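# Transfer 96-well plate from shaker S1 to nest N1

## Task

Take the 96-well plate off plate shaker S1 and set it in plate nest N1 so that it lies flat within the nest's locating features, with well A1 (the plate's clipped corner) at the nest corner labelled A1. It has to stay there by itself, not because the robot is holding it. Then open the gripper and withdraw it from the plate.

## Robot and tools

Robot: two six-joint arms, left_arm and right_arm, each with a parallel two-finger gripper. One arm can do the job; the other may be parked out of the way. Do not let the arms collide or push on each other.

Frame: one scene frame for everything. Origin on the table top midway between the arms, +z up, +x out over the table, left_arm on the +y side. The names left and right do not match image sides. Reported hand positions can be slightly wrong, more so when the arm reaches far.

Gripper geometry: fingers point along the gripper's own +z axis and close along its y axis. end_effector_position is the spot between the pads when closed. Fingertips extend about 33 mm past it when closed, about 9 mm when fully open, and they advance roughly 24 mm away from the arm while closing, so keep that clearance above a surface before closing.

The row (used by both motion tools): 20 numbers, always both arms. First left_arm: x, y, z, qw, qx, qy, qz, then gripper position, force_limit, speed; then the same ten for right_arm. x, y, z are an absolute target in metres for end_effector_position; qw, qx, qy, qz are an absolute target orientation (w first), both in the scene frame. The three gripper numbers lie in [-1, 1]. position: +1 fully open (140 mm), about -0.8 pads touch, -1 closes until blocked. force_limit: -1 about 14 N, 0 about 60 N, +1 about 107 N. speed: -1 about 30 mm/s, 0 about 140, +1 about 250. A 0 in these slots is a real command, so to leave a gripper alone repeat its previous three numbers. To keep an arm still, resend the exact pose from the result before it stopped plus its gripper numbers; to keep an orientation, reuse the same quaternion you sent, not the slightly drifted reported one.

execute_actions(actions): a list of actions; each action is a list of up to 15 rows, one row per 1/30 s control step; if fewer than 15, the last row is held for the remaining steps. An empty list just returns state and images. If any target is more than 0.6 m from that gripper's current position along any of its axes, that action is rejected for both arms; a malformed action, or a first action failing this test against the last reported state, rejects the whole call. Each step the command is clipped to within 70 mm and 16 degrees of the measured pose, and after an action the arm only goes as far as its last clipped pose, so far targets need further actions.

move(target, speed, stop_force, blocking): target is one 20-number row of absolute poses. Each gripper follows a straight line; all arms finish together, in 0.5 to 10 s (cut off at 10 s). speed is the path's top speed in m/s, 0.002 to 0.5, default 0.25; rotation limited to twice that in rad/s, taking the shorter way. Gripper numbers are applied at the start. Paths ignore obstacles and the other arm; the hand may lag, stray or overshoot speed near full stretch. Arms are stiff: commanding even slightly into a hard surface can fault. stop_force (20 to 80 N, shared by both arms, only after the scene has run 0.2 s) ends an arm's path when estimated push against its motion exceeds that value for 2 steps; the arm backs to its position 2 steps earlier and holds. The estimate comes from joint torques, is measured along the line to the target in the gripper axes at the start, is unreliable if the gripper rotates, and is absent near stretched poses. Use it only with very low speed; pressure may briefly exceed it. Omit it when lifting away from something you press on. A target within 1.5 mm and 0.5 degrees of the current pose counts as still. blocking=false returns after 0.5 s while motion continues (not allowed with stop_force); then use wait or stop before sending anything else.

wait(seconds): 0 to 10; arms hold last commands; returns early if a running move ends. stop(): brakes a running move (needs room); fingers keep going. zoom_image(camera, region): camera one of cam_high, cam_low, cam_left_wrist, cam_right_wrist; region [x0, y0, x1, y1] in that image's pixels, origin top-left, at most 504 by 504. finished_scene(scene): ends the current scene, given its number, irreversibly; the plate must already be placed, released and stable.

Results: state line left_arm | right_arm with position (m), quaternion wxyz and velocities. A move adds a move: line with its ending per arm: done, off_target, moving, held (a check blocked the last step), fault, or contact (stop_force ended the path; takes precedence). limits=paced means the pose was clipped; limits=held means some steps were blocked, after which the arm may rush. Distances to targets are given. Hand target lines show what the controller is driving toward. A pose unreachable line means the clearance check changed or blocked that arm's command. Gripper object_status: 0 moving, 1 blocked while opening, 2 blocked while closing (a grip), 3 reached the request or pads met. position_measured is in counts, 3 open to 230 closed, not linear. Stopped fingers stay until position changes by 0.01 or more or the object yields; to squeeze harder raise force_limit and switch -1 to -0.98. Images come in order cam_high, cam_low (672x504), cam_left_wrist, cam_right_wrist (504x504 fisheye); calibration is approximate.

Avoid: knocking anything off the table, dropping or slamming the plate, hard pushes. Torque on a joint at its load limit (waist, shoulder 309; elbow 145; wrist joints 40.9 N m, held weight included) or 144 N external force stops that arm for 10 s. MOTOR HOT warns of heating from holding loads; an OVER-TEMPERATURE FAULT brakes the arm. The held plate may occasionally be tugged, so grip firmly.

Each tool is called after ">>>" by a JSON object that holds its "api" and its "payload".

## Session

>>> {"api": "execute_actions", "payload": {"actions": []}}

Scene clock: 0.00 s.
left_arm: end_effector_position=(+0.5668, +0.5117, +0.3203) position_measured=3 object_status=3 end_effector_quat_wxyz=(+0.001, +0.998, -0.055, -0.002) end_effector_velocity=(-0.000, +0.000, -0.000) end_effector_angular_velocity=(-0.001, +0.000, -0.000) | right_arm: end_effector_position=(+0.3673, -0.5388, +0.2754) position_measured=3 object_status=3 end_effector_quat_wxyz=(+0.537, +0.831, -0.127, -0.064) end_effector_velocity=(-0.000, -0.001, +0.001) end_effector_angular_velocity=(-0.001, +0.000, -0.001)
Joint positions: left_arm=[-0.053  0.164  1.607 -0.002  1.375  1.516] | right_arm=[ 0.635  0.233  1.997 -0.561  1.925  2.695]
Joint velocities: left_arm=[ 0.001  0.     0.    -0.001  0.     0.001] | right_arm=[-0.001 -0.    -0.    -0.     0.001 -0.   ]
Hand target (left_arm): +0.567, +0.512, +0.320; +0.001, +0.998, -0.055, -0.002
Hand target (right_arm): +0.367, -0.539, +0.275; +0.537, +0.831, -0.127, -0.064
camera_calibration (this result's frames):
cam_left_wrist: T_world_to_cam=[[-0.296154, -0.954321, 0.0395542, 0.63061], [-0.891719, 0.29109, 0.346559, 0.258704], [-0.342243, 0.0673635, -0.937194, 0.635118], [0, 0, 0, 1]] pos_world=[0.634813, 0.483715, 0.480629]
cam_right_wrist: T_world_to_cam=[[-0.0490922, -0.390201, 0.91942, -0.456184], [-0.758756, 0.613196, 0.219726, 0.544233], [-0.649522, -0.686829, -0.32617, 0.129989], [0, 0, 0, 1]] pos_world=[0.474976, -0.422445, 0.342241]

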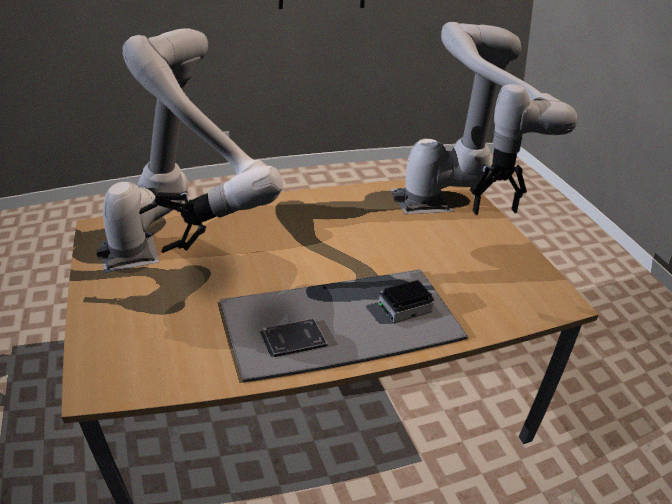

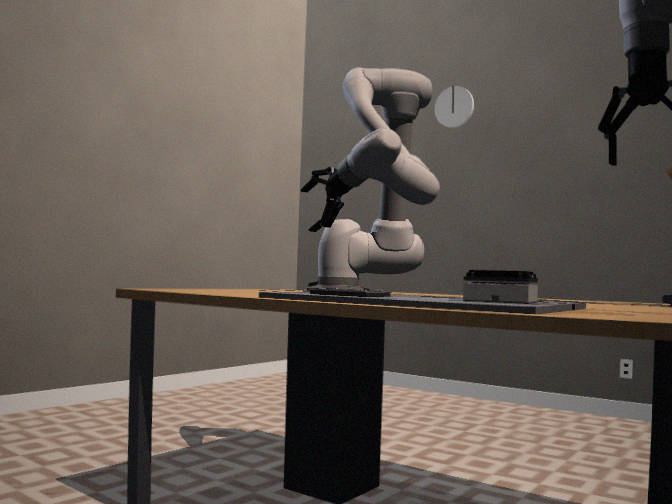

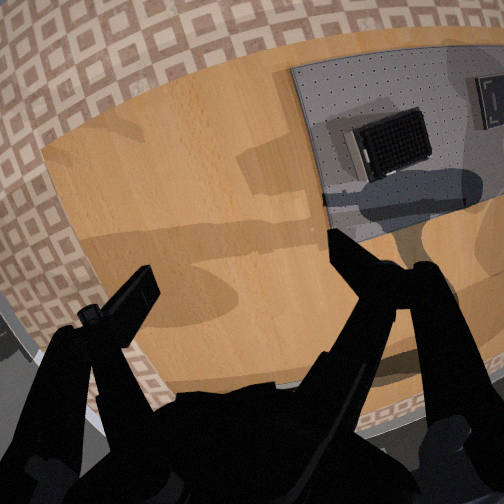

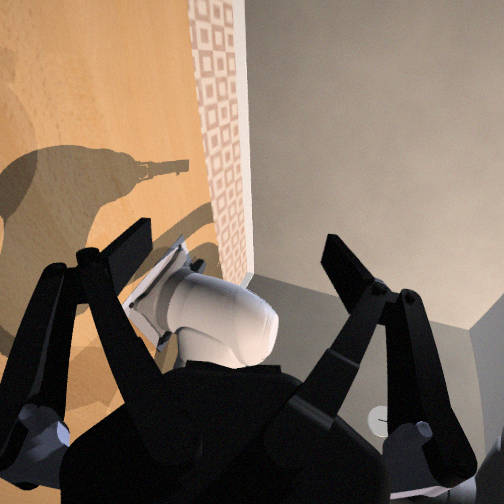

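>>> {"api": "move", "payload": {"target": [0.61,0.11,0.25,0,0.7071,0.7071,0,1,0,0,0.33,-0.7,0.3,0.537,0.831,-0.127,-0.064,1,0,0], "speed": 0.3}}

>>> {"api": "zoom_image", "payload": {"camera": "cam_left_wrist", "region": [60, 40, 460, 340]}}

>>> {"api": "zoom_image", "payload": {"camera": "cam_high", "region": [240, 260, 460, 370]}}

Scene clock: 9.73 s.
left_arm: end_effector_position=(+0.6100, +0.1107, +0.2500) position_measured=3 object_status=3 end_effector_quat_wxyz=(-0.001, +0.707, +0.707, +0.001) end_effector_velocity=(-0.000, -0.000, -0.000) end_effector_angular_velocity=(+0.001, +0.001, +0.003) | right_arm: end_effector_position=(+0.3299, -0.7001, +0.3000) position_measured=3 object_status=3 end_effector_quat_wxyz=(+0.538, +0.831, -0.127, -0.064) end_effector_velocity=(+0.000, +0.000, +0.000) end_effector_angular_velocity=(-0.000, -0.000, +0.001)
Joint positions: left_arm=[-0.533  0.484  1.301  0.001  1.358 -0.645] | right_arm=[ 0.422  0.009  2.204 -0.737  1.837  2.542]
Joint velocities: left_arm=[-0.     0.001 -0.001 -0.     0.001 -0.004] | right_arm=[ 0.001 -0.    -0.    -0.     0.001  0.   ]
Hand target (left_arm): +0.610, +0.111, +0.250; -0.001, +0.707, +0.707, +0.001
Hand target (right_arm): +0.330, -0.700, +0.300; +0.538, +0.831, -0.127, -0.064
Off the commanded pose (left_arm): 0.001 m, 0 deg.
Off the commanded pose (right_arm): 0.000 m, 0 deg.
move: done
camera_calibration (this result's frames):
cam_left_wrist: T_world_to_cam=[[0.981091, -0.189956, 0.0371142, -0.599615], [-0.191115, -0.920478, 0.340875, 0.146465], [-0.0305884, -0.341523, -0.939376, 0.466722], [0, 0, 0, 1]] pos_world=[0.630545, 0.180313, 0.410755]
cam_right_wrist: T_world_to_cam=[[-0.0486352, -0.389196, 0.91987, -0.543141], [-0.758561, 0.613527, 0.219476, 0.609602], [-0.649784, -0.687104, -0.325068, 0.00251421], [0, 0, 0, 1]] pos_world=[0.437638, -0.583668, 0.366644]

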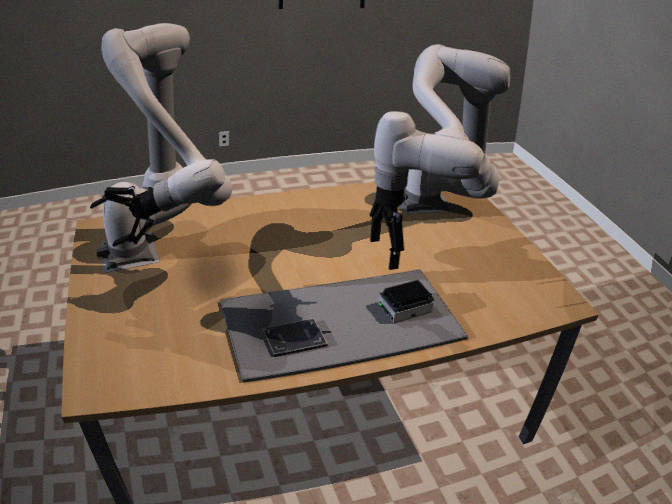

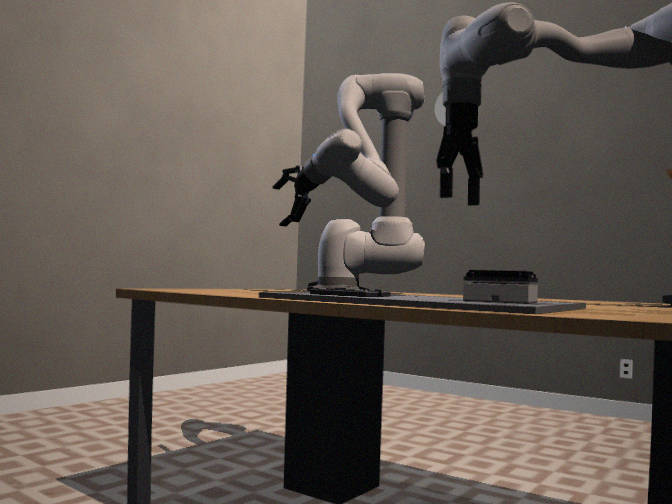

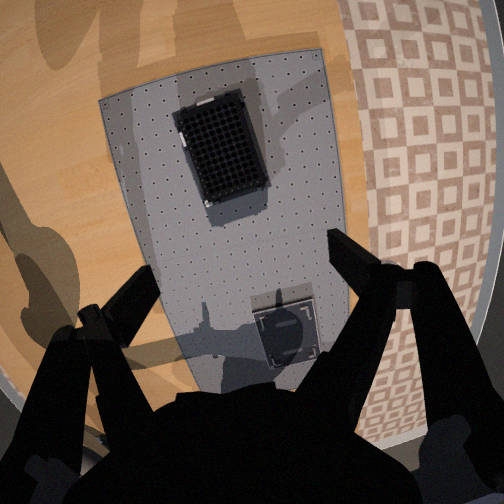

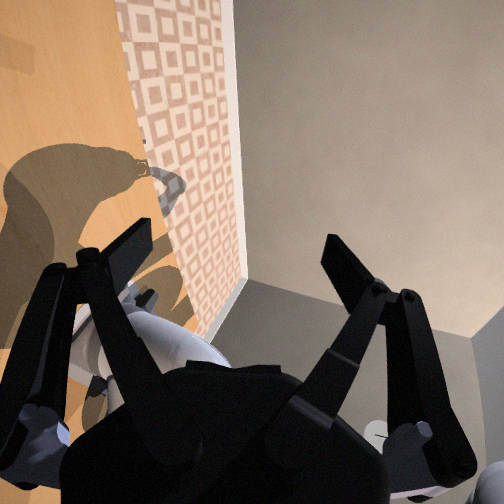

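Region (60, 40, 460, 340) of cam_left_wrist's 504x504 image, scaled by 1.260, with more detail than that image has; it fills the top 378 rows of this view, and the rest is white.

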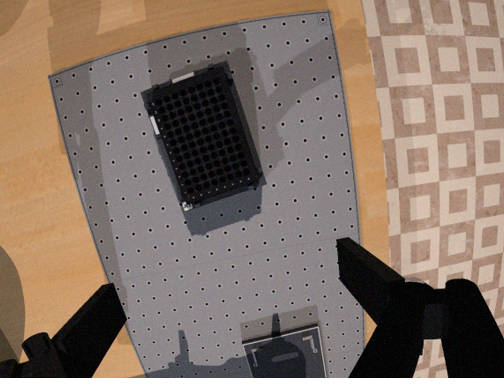

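Region (240, 260, 460, 370) of cam_high's 672x504 image, scaled by 2.291, with more detail than that image has.

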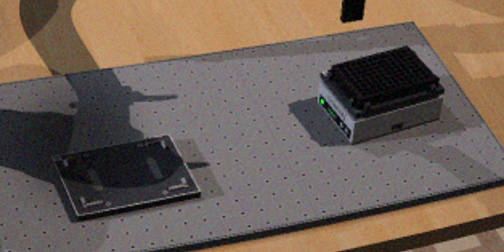

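>>> {"api": "move", "payload": {"target": [0.602,0.16,0.15,0,0.7071,0.7071,0,1,0,0,0.33,-0.7,0.3,0.537,0.831,-0.127,-0.064,1,0,0]}}

>>> {"api": "zoom_image", "payload": {"camera": "cam_left_wrist", "region": [140, 50, 340, 270]}}

>>> {"api": "move", "payload": {"target": [0.63,-0.12,0.2,0,0.7071,0.7071,0,1,0,0,0.33,-0.7,0.3,0.537,0.831,-0.127,-0.064,1,0,0]}}

>>> {"api": "zoom_image", "payload": {"camera": "cam_left_wrist", "region": [140, 120, 380, 360]}}

Scene clock: 14.27 s.
left_arm: end_effector_position=(+0.6019, +0.1600, +0.1501) position_measured=3 object_status=3 end_effector_quat_wxyz=(+0.000, +0.707, +0.707, -0.000) end_effector_velocity=(+0.000, +0.000, -0.001) end_effector_angular_velocity=(-0.001, +0.000, +0.003) | right_arm: end_effector_position=(+0.3300, -0.7000, +0.3000) position_measured=3 object_status=3 end_effector_quat_wxyz=(+0.537, +0.831, -0.127, -0.064) end_effector_velocity=(+0.000, +0.000, +0.001) end_effector_angular_velocity=(-0.001, -0.000, +0.002)
Joint positions: left_arm=[-0.49   0.48   1.495 -0.     1.167 -0.601] | right_arm=[ 0.422  0.009  2.203 -0.737  1.837  2.542]
Joint velocities: left_arm=[ 0.     0.     0.001 -0.001 -0.001 -0.002] | right_arm=[ 0.001 -0.     0.    -0.001  0.001 -0.   ]
Hand target (left_arm): +0.602, +0.160, +0.150; +0.000, +0.707, +0.707, -0.000
Hand target (right_arm): +0.330, -0.700, +0.300; +0.537, +0.831, -0.127, -0.064
Off the commanded pose (left_arm): 0.000 m, 0 deg.
Off the commanded pose (right_arm): 0.000 m, 0 deg.
move: done
camera_calibration (this result's frames):
cam_left_wrist: T_world_to_cam=[[0.981138, -0.189651, 0.03742, -0.57865], [-0.190879, -0.919903, 0.342554, 0.223914], [-0.0305431, -0.343236, -0.938752, 0.389714], [0, 0, 0, 1]] pos_world=[0.622379, 0.230001, 0.310795]
cam_right_wrist: T_world_to_cam=[[-0.0485863, -0.389812, 0.919612, -0.543493], [-0.758435, 0.613501, 0.219985, 0.609419], [-0.649936, -0.686777, -0.325455, 0.00301877], [0, 0, 0, 1]] pos_world=[0.43776, -0.583666, 0.366723]

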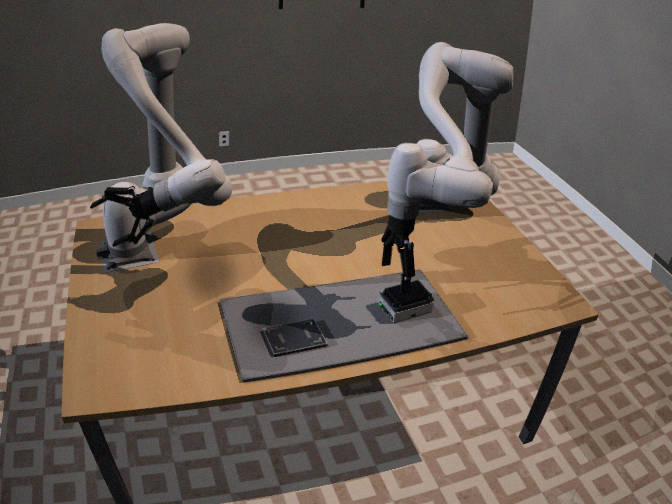

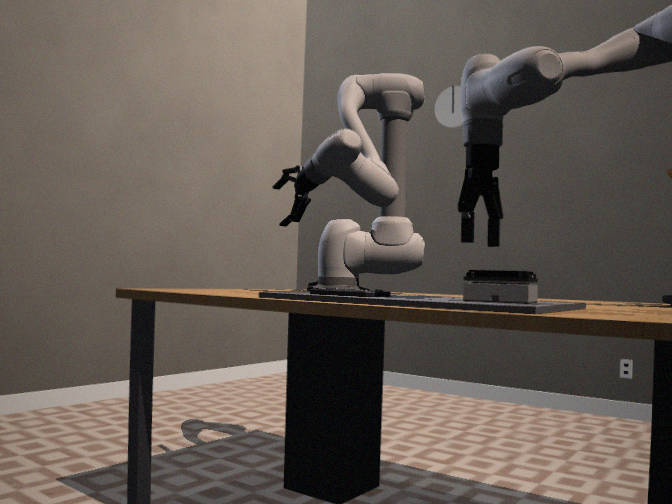

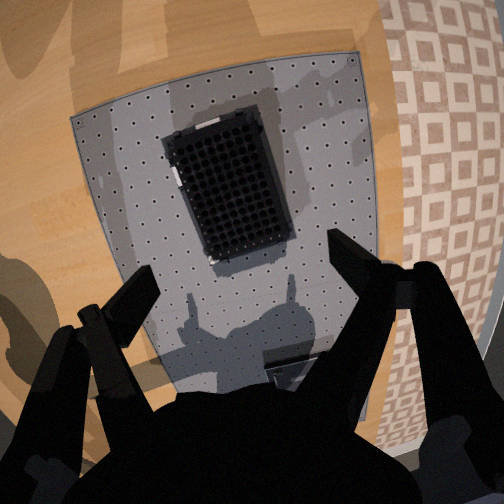

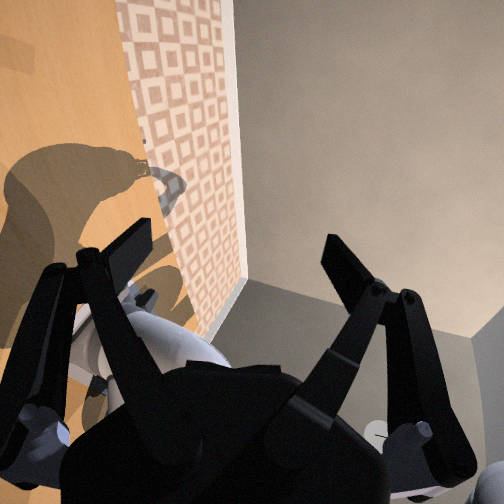

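Region (140, 50, 340, 270) of cam_left_wrist's 504x504 image, scaled by 2.291, with more detail than that image has; it fills the left 458 columns of this view, and the rest is white.

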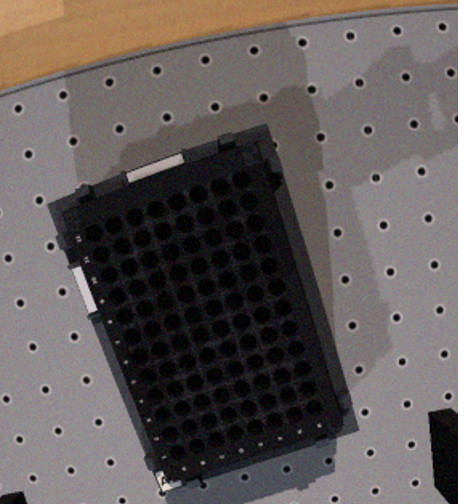

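Scene clock: 15.87 s.
left_arm: end_effector_position=(+0.6303, -0.1199, +0.1999) position_measured=3 object_status=3 end_effector_quat_wxyz=(-0.000, +0.707, +0.707, +0.000) end_effector_velocity=(+0.000, -0.001, +0.000) end_effector_angular_velocity=(+0.000, -0.001, +0.001) | right_arm: end_effector_position=(+0.3300, -0.7000, +0.3000) position_measured=3 object_status=3 end_effector_quat_wxyz=(+0.537, +0.831, -0.127, -0.064) end_effector_velocity=(-0.000, -0.000, +0.001) end_effector_angular_velocity=(-0.002, +0.001, -0.001)
Joint positions: left_arm=[-0.706  0.793  0.876  0.001  1.472 -0.817] | right_arm=[ 0.422  0.009  2.203 -0.737  1.837  2.542]
Joint velocities: left_arm=[-0.     0.002 -0.003  0.001  0.002 -0.001] | right_arm=[-0.001  0.    -0.    -0.001  0.002  0.   ]
Hand target (left_arm): +0.630, -0.120, +0.200; -0.000, +0.707, +0.707, +0.000
Hand target (right_arm): +0.330, -0.700, +0.300; +0.537, +0.831, -0.127, -0.064
Off the commanded pose (left_arm): 0.000 m, 0 deg.
Off the commanded pose (right_arm): 0.000 m, 0 deg.
move: done
camera_calibration (this result's frames):
cam_left_wrist: T_world_to_cam=[[0.981028, -0.19021, 0.0374717, -0.661507], [-0.191444, -0.920053, 0.341834, -0.0447031], [-0.0305443, -0.342523, -0.939013, 0.341371], [0, 0, 0, 1]] pos_world=[0.650826, -0.0500272, 0.360621]
cam_right_wrist: T_world_to_cam=[[-0.0485859, -0.389814, 0.919611, -0.543494], [-0.758435, 0.613501, 0.219986, 0.609419], [-0.649936, -0.686777, -0.325456, 0.00301986], [0, 0, 0, 1]] pos_world=[0.437761, -0.583666, 0.366722]

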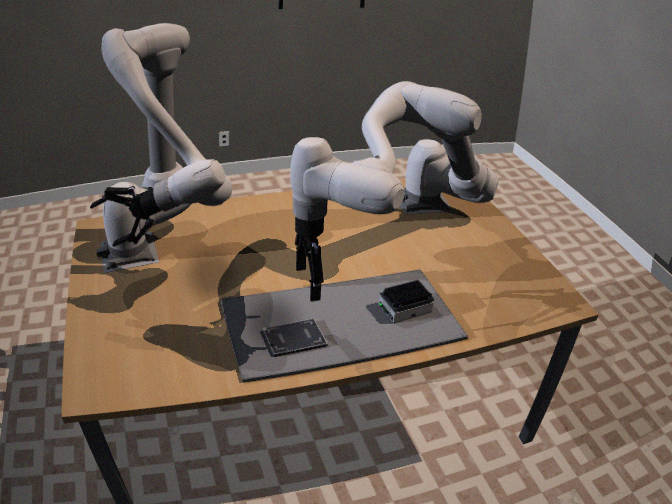

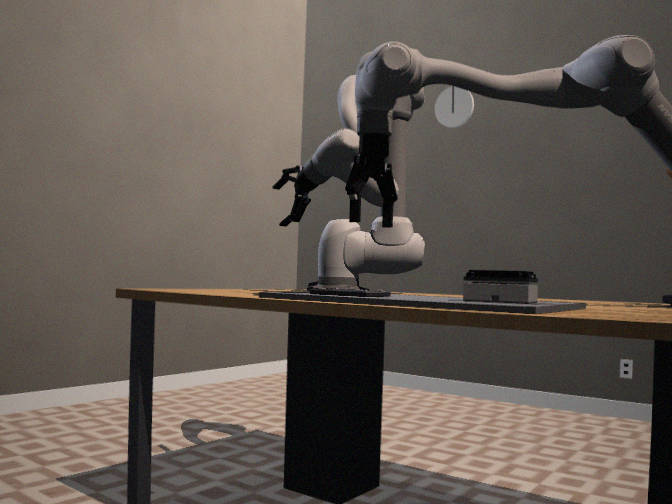

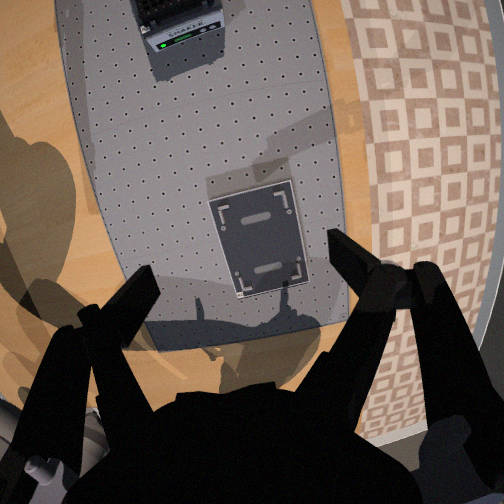

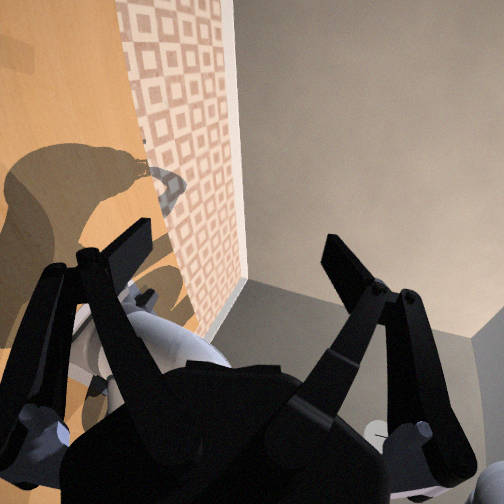

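Region (140, 120, 380, 360) of cam_left_wrist's 504x504 image, scaled by 2.100, with more detail than that image has.

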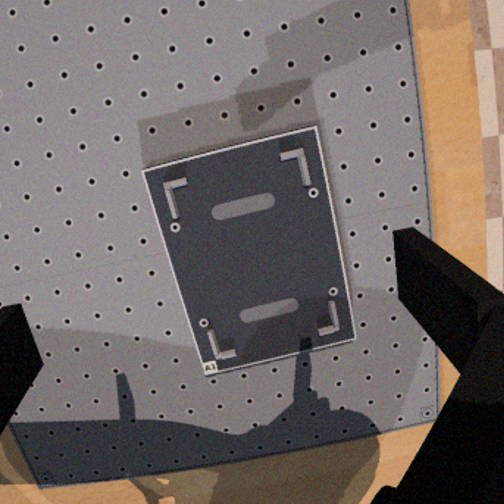

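>>> {"api": "move", "payload": {"target": [0.601,0.212,0.14,0,0.7071,0.7071,0,1,0,0,0.33,-0.7,0.3,0.537,0.831,-0.127,-0.064,1,0,0]}}

>>> {"api": "move", "payload": {"target": [0.601,0.212,0.09,0,0.7071,0.7071,0,1,0,0,0.33,-0.7,0.3,0.537,0.831,-0.127,-0.064,1,0,0], "speed": 0.08}}

>>> {"api": "move", "payload": {"target": [0.601,0.212,0.09,0,0.7071,0.7071,0,-1,-0.2,-0.3,0.33,-0.7,0.3,0.537,0.831,-0.127,-0.064,1,0,0]}}

>>> {"api": "move", "payload": {"target": [0.601,0.212,0.13,0,0.7071,0.7071,0,-1,-0.2,-0.3,0.33,-0.7,0.3,0.537,0.831,-0.127,-0.064,1,0,0], "speed": 0.06}}

>>> {"api": "zoom_image", "payload": {"camera": "cam_high", "region": [360, 230, 460, 330]}}

Scene clock: 23.93 s.
left_arm: end_effector_position=(+0.6007, +0.2118, +0.1401) position_measured=3 object_status=3 end_effector_quat_wxyz=(+0.000, +0.707, +0.707, -0.000) end_effector_velocity=(+0.000, +0.001, +0.000) end_effector_angular_velocity=(+0.000, -0.000, -0.001) | right_arm: end_effector_position=(+0.3300, -0.7000, +0.3000) position_measured=3 object_status=3 end_effector_quat_wxyz=(+0.537, +0.831, -0.127, -0.064) end_effector_velocity=(-0.000, -0.000, +0.000) end_effector_angular_velocity=(-0.001, +0.001, -0.001)
Joint positions: left_arm=[-0.435  0.447  1.566 -0.001  1.129 -0.546] | right_arm=[ 0.422  0.009  2.203 -0.737  1.837  2.542]
Joint velocities: left_arm=[ 0.001 -0.     0.     0.    -0.     0.001] | right_arm=[-0.     0.     0.     0.001  0.002  0.   ]
Hand target (left_arm): +0.601, +0.212, +0.140; +0.000, +0.707, +0.707, -0.000
Hand target (right_arm): +0.330, -0.700, +0.300; +0.537, +0.831, -0.127, -0.064
Off the commanded pose (left_arm): 0.000 m, 0 deg.
Off the commanded pose (right_arm): 0.000 m, 0 deg.
move: done
camera_calibration (this result's frames):
cam_left_wrist: T_world_to_cam=[[0.981182, -0.189463, 0.0372246, -0.567332], [-0.190613, -0.919697, 0.343254, 0.274443], [-0.0307986, -0.34389, -0.938505, 0.398309], [0, 0, 0, 1]] pos_world=[0.621236, 0.28189, 0.300729]
cam_right_wrist: T_world_to_cam=[[-0.0485859, -0.389814, 0.919611, -0.543494], [-0.758435, 0.613501, 0.219986, 0.609418], [-0.649936, -0.686777, -0.325456, 0.00301996], [0, 0, 0, 1]] pos_world=[0.437761, -0.583666, 0.366722]

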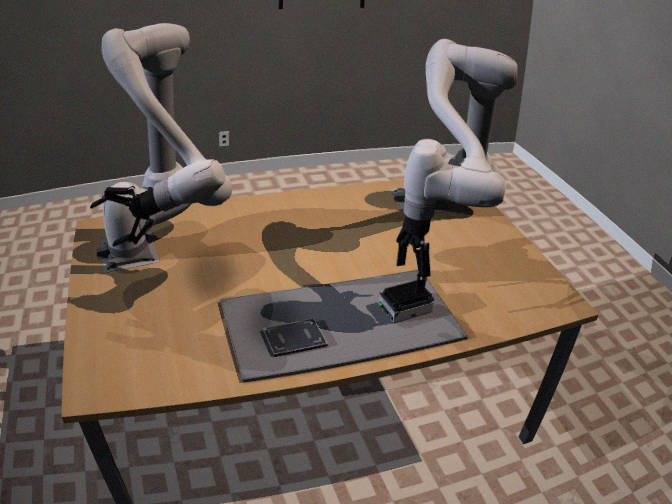

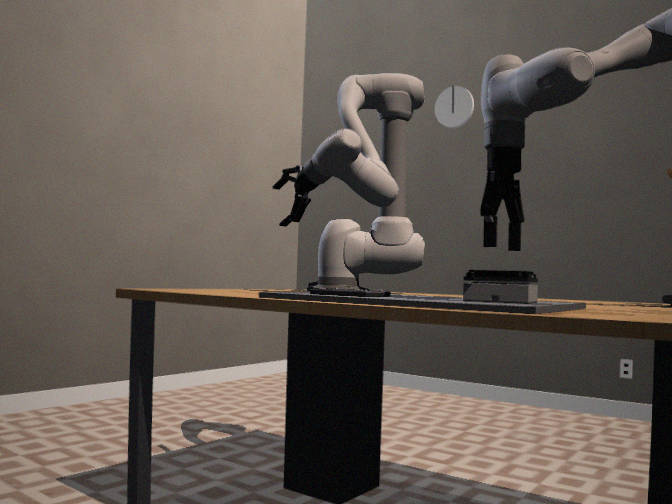

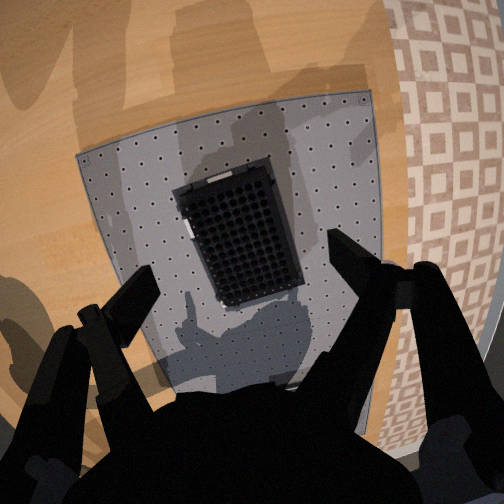

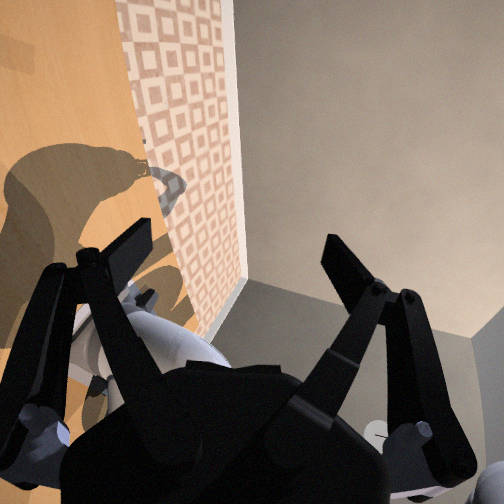

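Scene clock: 24.87 s.
left_arm: end_effector_position=(+0.6010, +0.2120, +0.0901) position_measured=3 object_status=3 end_effector_quat_wxyz=(+0.000, +0.707, +0.707, +0.000) end_effector_velocity=(+0.000, -0.000, -0.001) end_effector_angular_velocity=(+0.001, -0.000, -0.001) | right_arm: end_effector_position=(+0.3300, -0.7000, +0.3000) position_measured=3 object_status=3 end_effector_quat_wxyz=(+0.537, +0.831, -0.127, -0.064) end_effector_velocity=(+0.000, +0.000, +0.000) end_effector_angular_velocity=(+0.000, -0.001, +0.001)
Joint positions: left_arm=[-0.435  0.484  1.608  0.     1.049 -0.546] | right_arm=[ 0.422  0.009  2.203 -0.737  1.837  2.542]
Joint velocities: left_arm=[-0.     0.001  0.     0.001 -0.001  0.   ] | right_arm=[ 0.001 -0.001 -0.    -0.     0.    -0.   ]
Hand target (left_arm): +0.601, +0.212, +0.090; -0.000, +0.707, +0.707, +0.000
Hand target (right_arm): +0.330, -0.700, +0.300; +0.537, +0.831, -0.127, -0.064
Off the commanded pose (left_arm): 0.000 m, 0 deg.
Off the commanded pose (right_arm): 0.000 m, 0 deg.
move: done
camera_calibration (this result's frames):
cam_left_wrist: T_world_to_cam=[[0.981116, -0.189773, 0.0373819, -0.565616], [-0.190985, -0.919933, 0.342414, 0.292235], [-0.0305919, -0.343087, -0.938805, 0.351168], [0, 0, 0, 1]] pos_world=[0.621491, 0.281979, 0.250757]
cam_right_wrist: T_world_to_cam=[[-0.0485859, -0.389814, 0.919611, -0.543494], [-0.758435, 0.613501, 0.219986, 0.609418], [-0.649936, -0.686777, -0.325456, 0.0030199], [0, 0, 0, 1]] pos_world=[0.437761, -0.583666, 0.366723]

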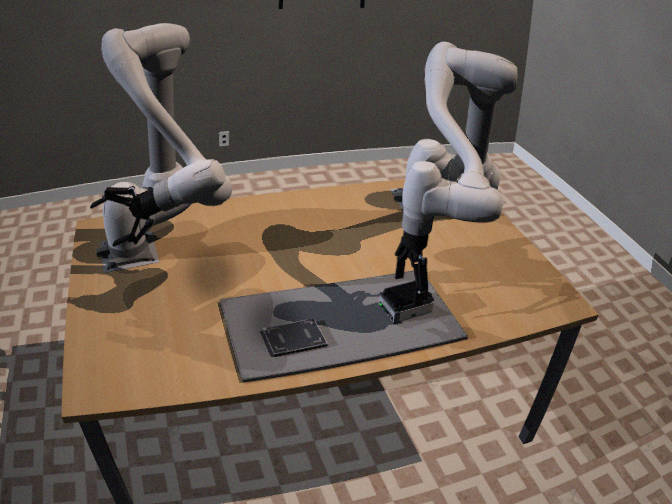

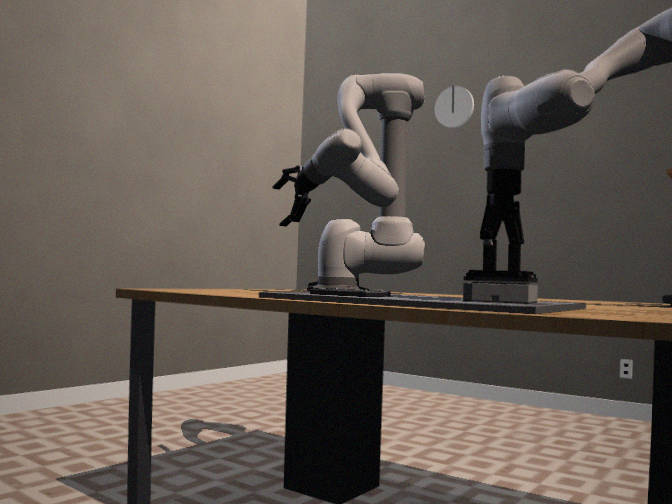

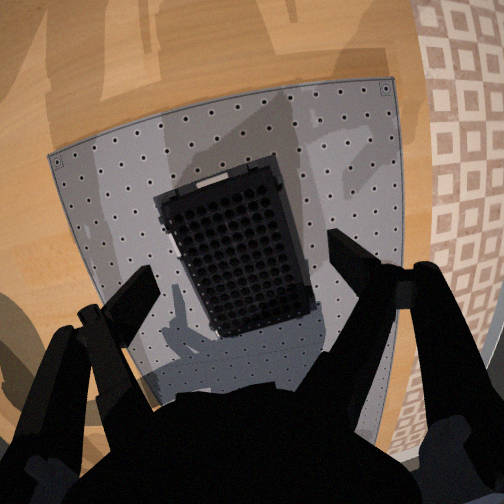

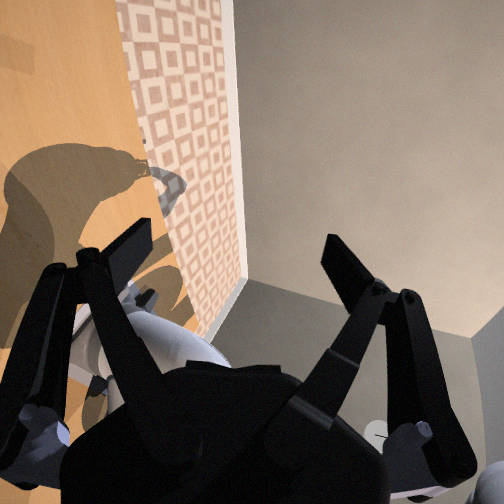

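Scene clock: 25.60 s.
left_arm: end_effector_position=(+0.6010, +0.2120, +0.0903) position_measured=88 object_status=2 end_effector_quat_wxyz=(+0.000, +0.707, +0.707, +0.000) end_effector_velocity=(+0.001, +0.001, +0.000) end_effector_angular_velocity=(+0.001, -0.001, +0.001) | right_arm: end_effector_position=(+0.3300, -0.7000, +0.3000) position_measured=3 object_status=3 end_effector_quat_wxyz=(+0.537, +0.831, -0.127, -0.064) end_effector_velocity=(-0.000, -0.000, +0.000) end_effector_angular_velocity=(+0.000, -0.001, -0.000)
Joint positions: left_arm=[-0.435  0.484  1.608 -0.     1.049 -0.546] | right_arm=[ 0.422  0.009  2.203 -0.737  1.837  2.542]
Joint velocities: left_arm=[ 0.001 -0.     0.     0.001 -0.    -0.   ] | right_arm=[-0.    -0.001  0.    -0.    -0.     0.   ]
Hand target (left_arm): +0.601, +0.212, +0.090; -0.000, +0.707, +0.707, -0.000
Hand target (right_arm): +0.330, -0.700, +0.300; +0.537, +0.831, -0.127, -0.064
Off the commanded pose (left_arm): 0.000 m, 0 deg.
Off the commanded pose (right_arm): 0.000 m, 0 deg.
move: done
camera_calibration (this result's frames):
cam_left_wrist: T_world_to_cam=[[0.981101, -0.189819, 0.0375498, -0.56567], [-0.19108, -0.91985, 0.342583, 0.292134], [-0.0304887, -0.343284, -0.938737, 0.351317], [0, 0, 0, 1]] pos_world=[0.621511, 0.281946, 0.250955]
cam_right_wrist: T_world_to_cam=[[-0.0485857, -0.389814, 0.919611, -0.543494], [-0.758435, 0.613501, 0.219986, 0.609418], [-0.649936, -0.686777, -0.325456, 0.00301979], [0, 0, 0, 1]] pos_world=[0.437761, -0.583666, 0.366723]

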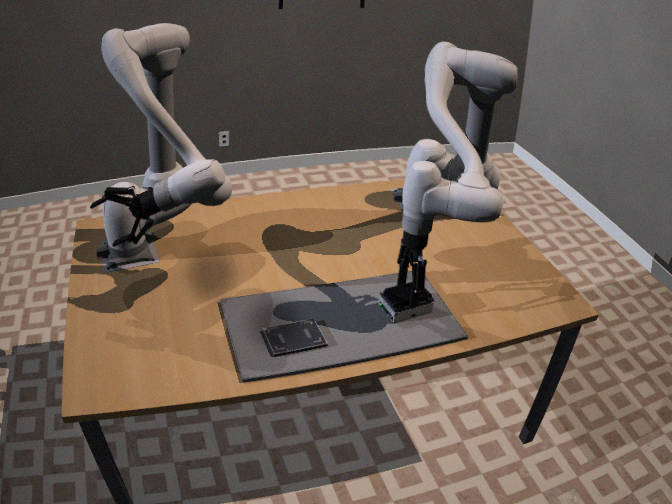

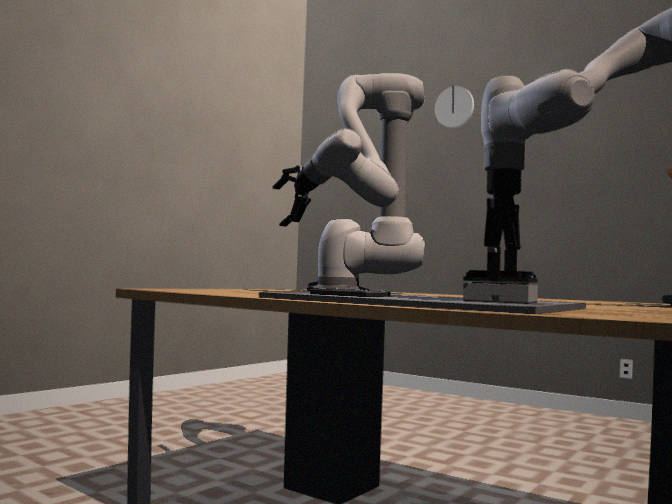

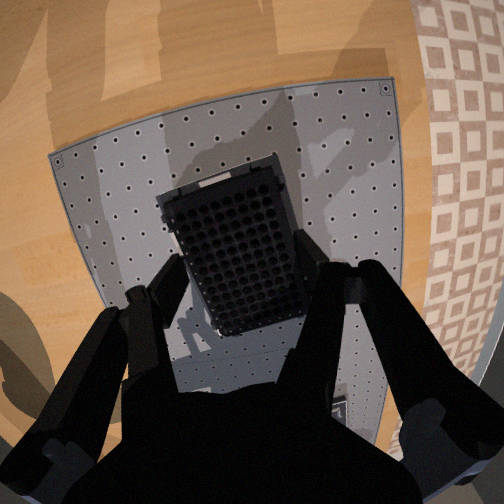

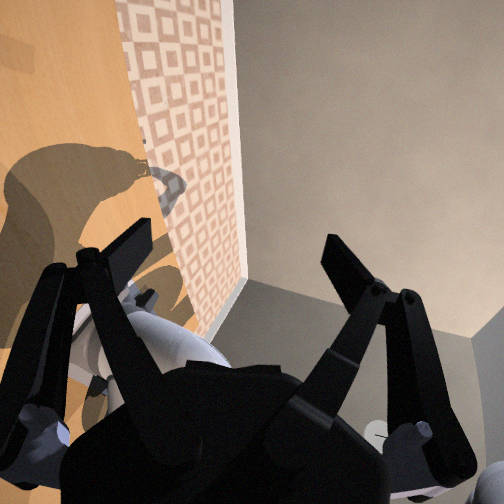

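Scene clock: 26.57 s.
left_arm: end_effector_position=(+0.6011, +0.2120, +0.1299) position_measured=104 object_status=2 end_effector_quat_wxyz=(-0.000, +0.707, +0.707, -0.000) end_effector_velocity=(+0.000, -0.000, +0.001) end_effector_angular_velocity=(-0.002, -0.000, +0.002) | right_arm: end_effector_position=(+0.3300, -0.7000, +0.3000) position_measured=3 object_status=3 end_effector_quat_wxyz=(+0.537, +0.831, -0.127, -0.064) end_effector_velocity=(+0.001, +0.001, -0.000) end_effector_angular_velocity=(+0.002, -0.001, +0.002)
Joint positions: left_arm=[-0.435  0.454  1.574 -0.     1.113 -0.546] | right_arm=[ 0.422  0.009  2.203 -0.737  1.837  2.542]
Joint velocities: left_arm=[ 0.001 -0.    -0.001 -0.002  0.    -0.   ] | right_arm=[ 0.001 -0.    -0.     0.    -0.002  0.   ]
Hand target (left_arm): +0.601, +0.212, +0.130; +0.000, +0.707, +0.707, -0.000
Hand target (right_arm): +0.330, -0.700, +0.300; +0.537, +0.831, -0.127, -0.064
Off the commanded pose (left_arm): 0.000 m, 0 deg.
Off the commanded pose (right_arm): 0.000 m, 0 deg.
move: done
camera_calibration (this result's frames):
cam_left_wrist: T_world_to_cam=[[0.981096, -0.189894, 0.0372866, -0.567165], [-0.191064, -0.919894, 0.342477, 0.278596], [-0.0307346, -0.343127, -0.938786, 0.388646], [0, 0, 0, 1]] pos_world=[0.621618, 0.281933, 0.29059]
cam_right_wrist: T_world_to_cam=[[-0.0485858, -0.389814, 0.919611, -0.543494], [-0.758435, 0.613501, 0.219986, 0.609418], [-0.649936, -0.686777, -0.325456, 0.00301984], [0, 0, 0, 1]] pos_world=[0.437761, -0.583666, 0.366723]

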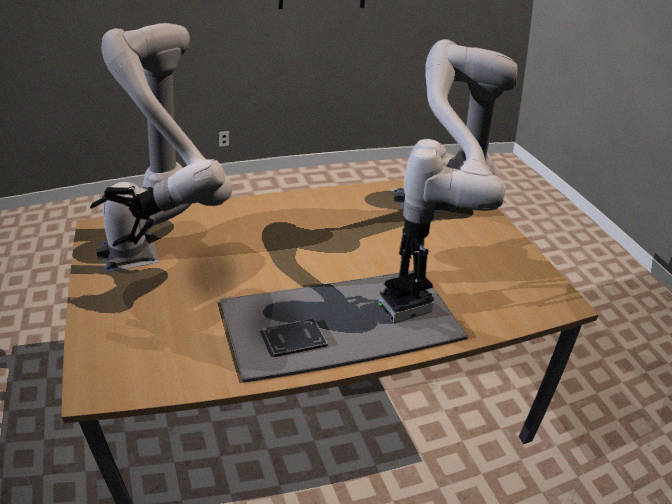

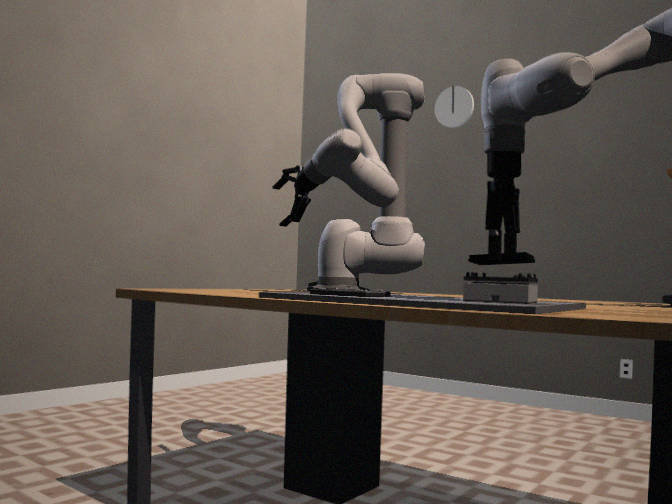

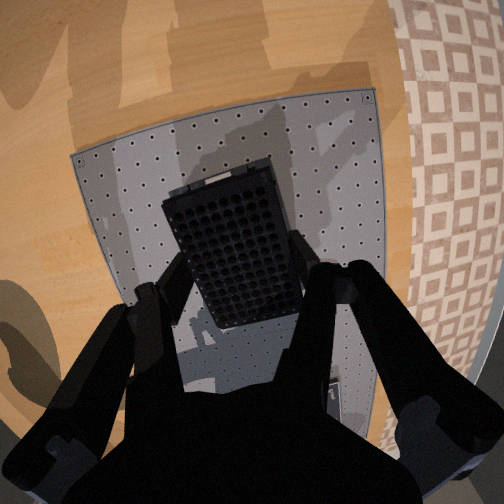

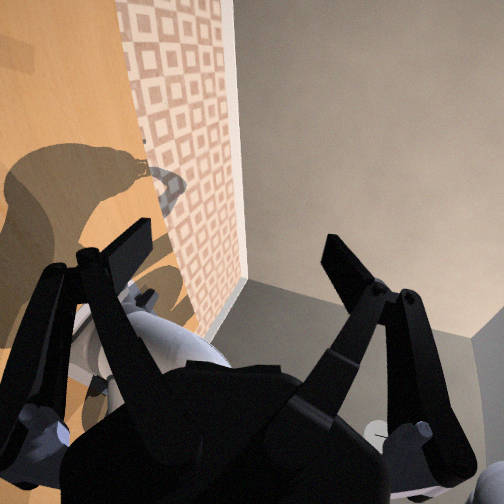

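Region (360, 230, 460, 330) of cam_high's 672x504 image, scaled by 5.040, with more detail than that image has.

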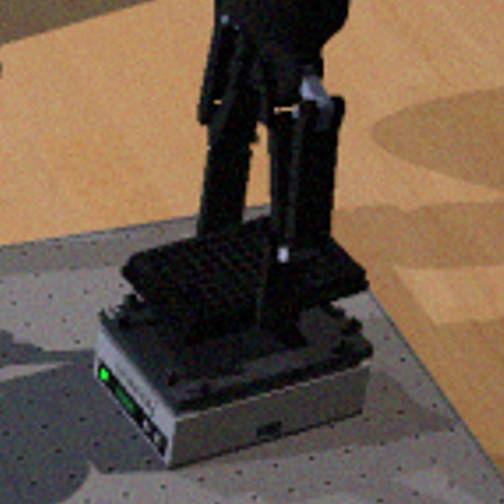

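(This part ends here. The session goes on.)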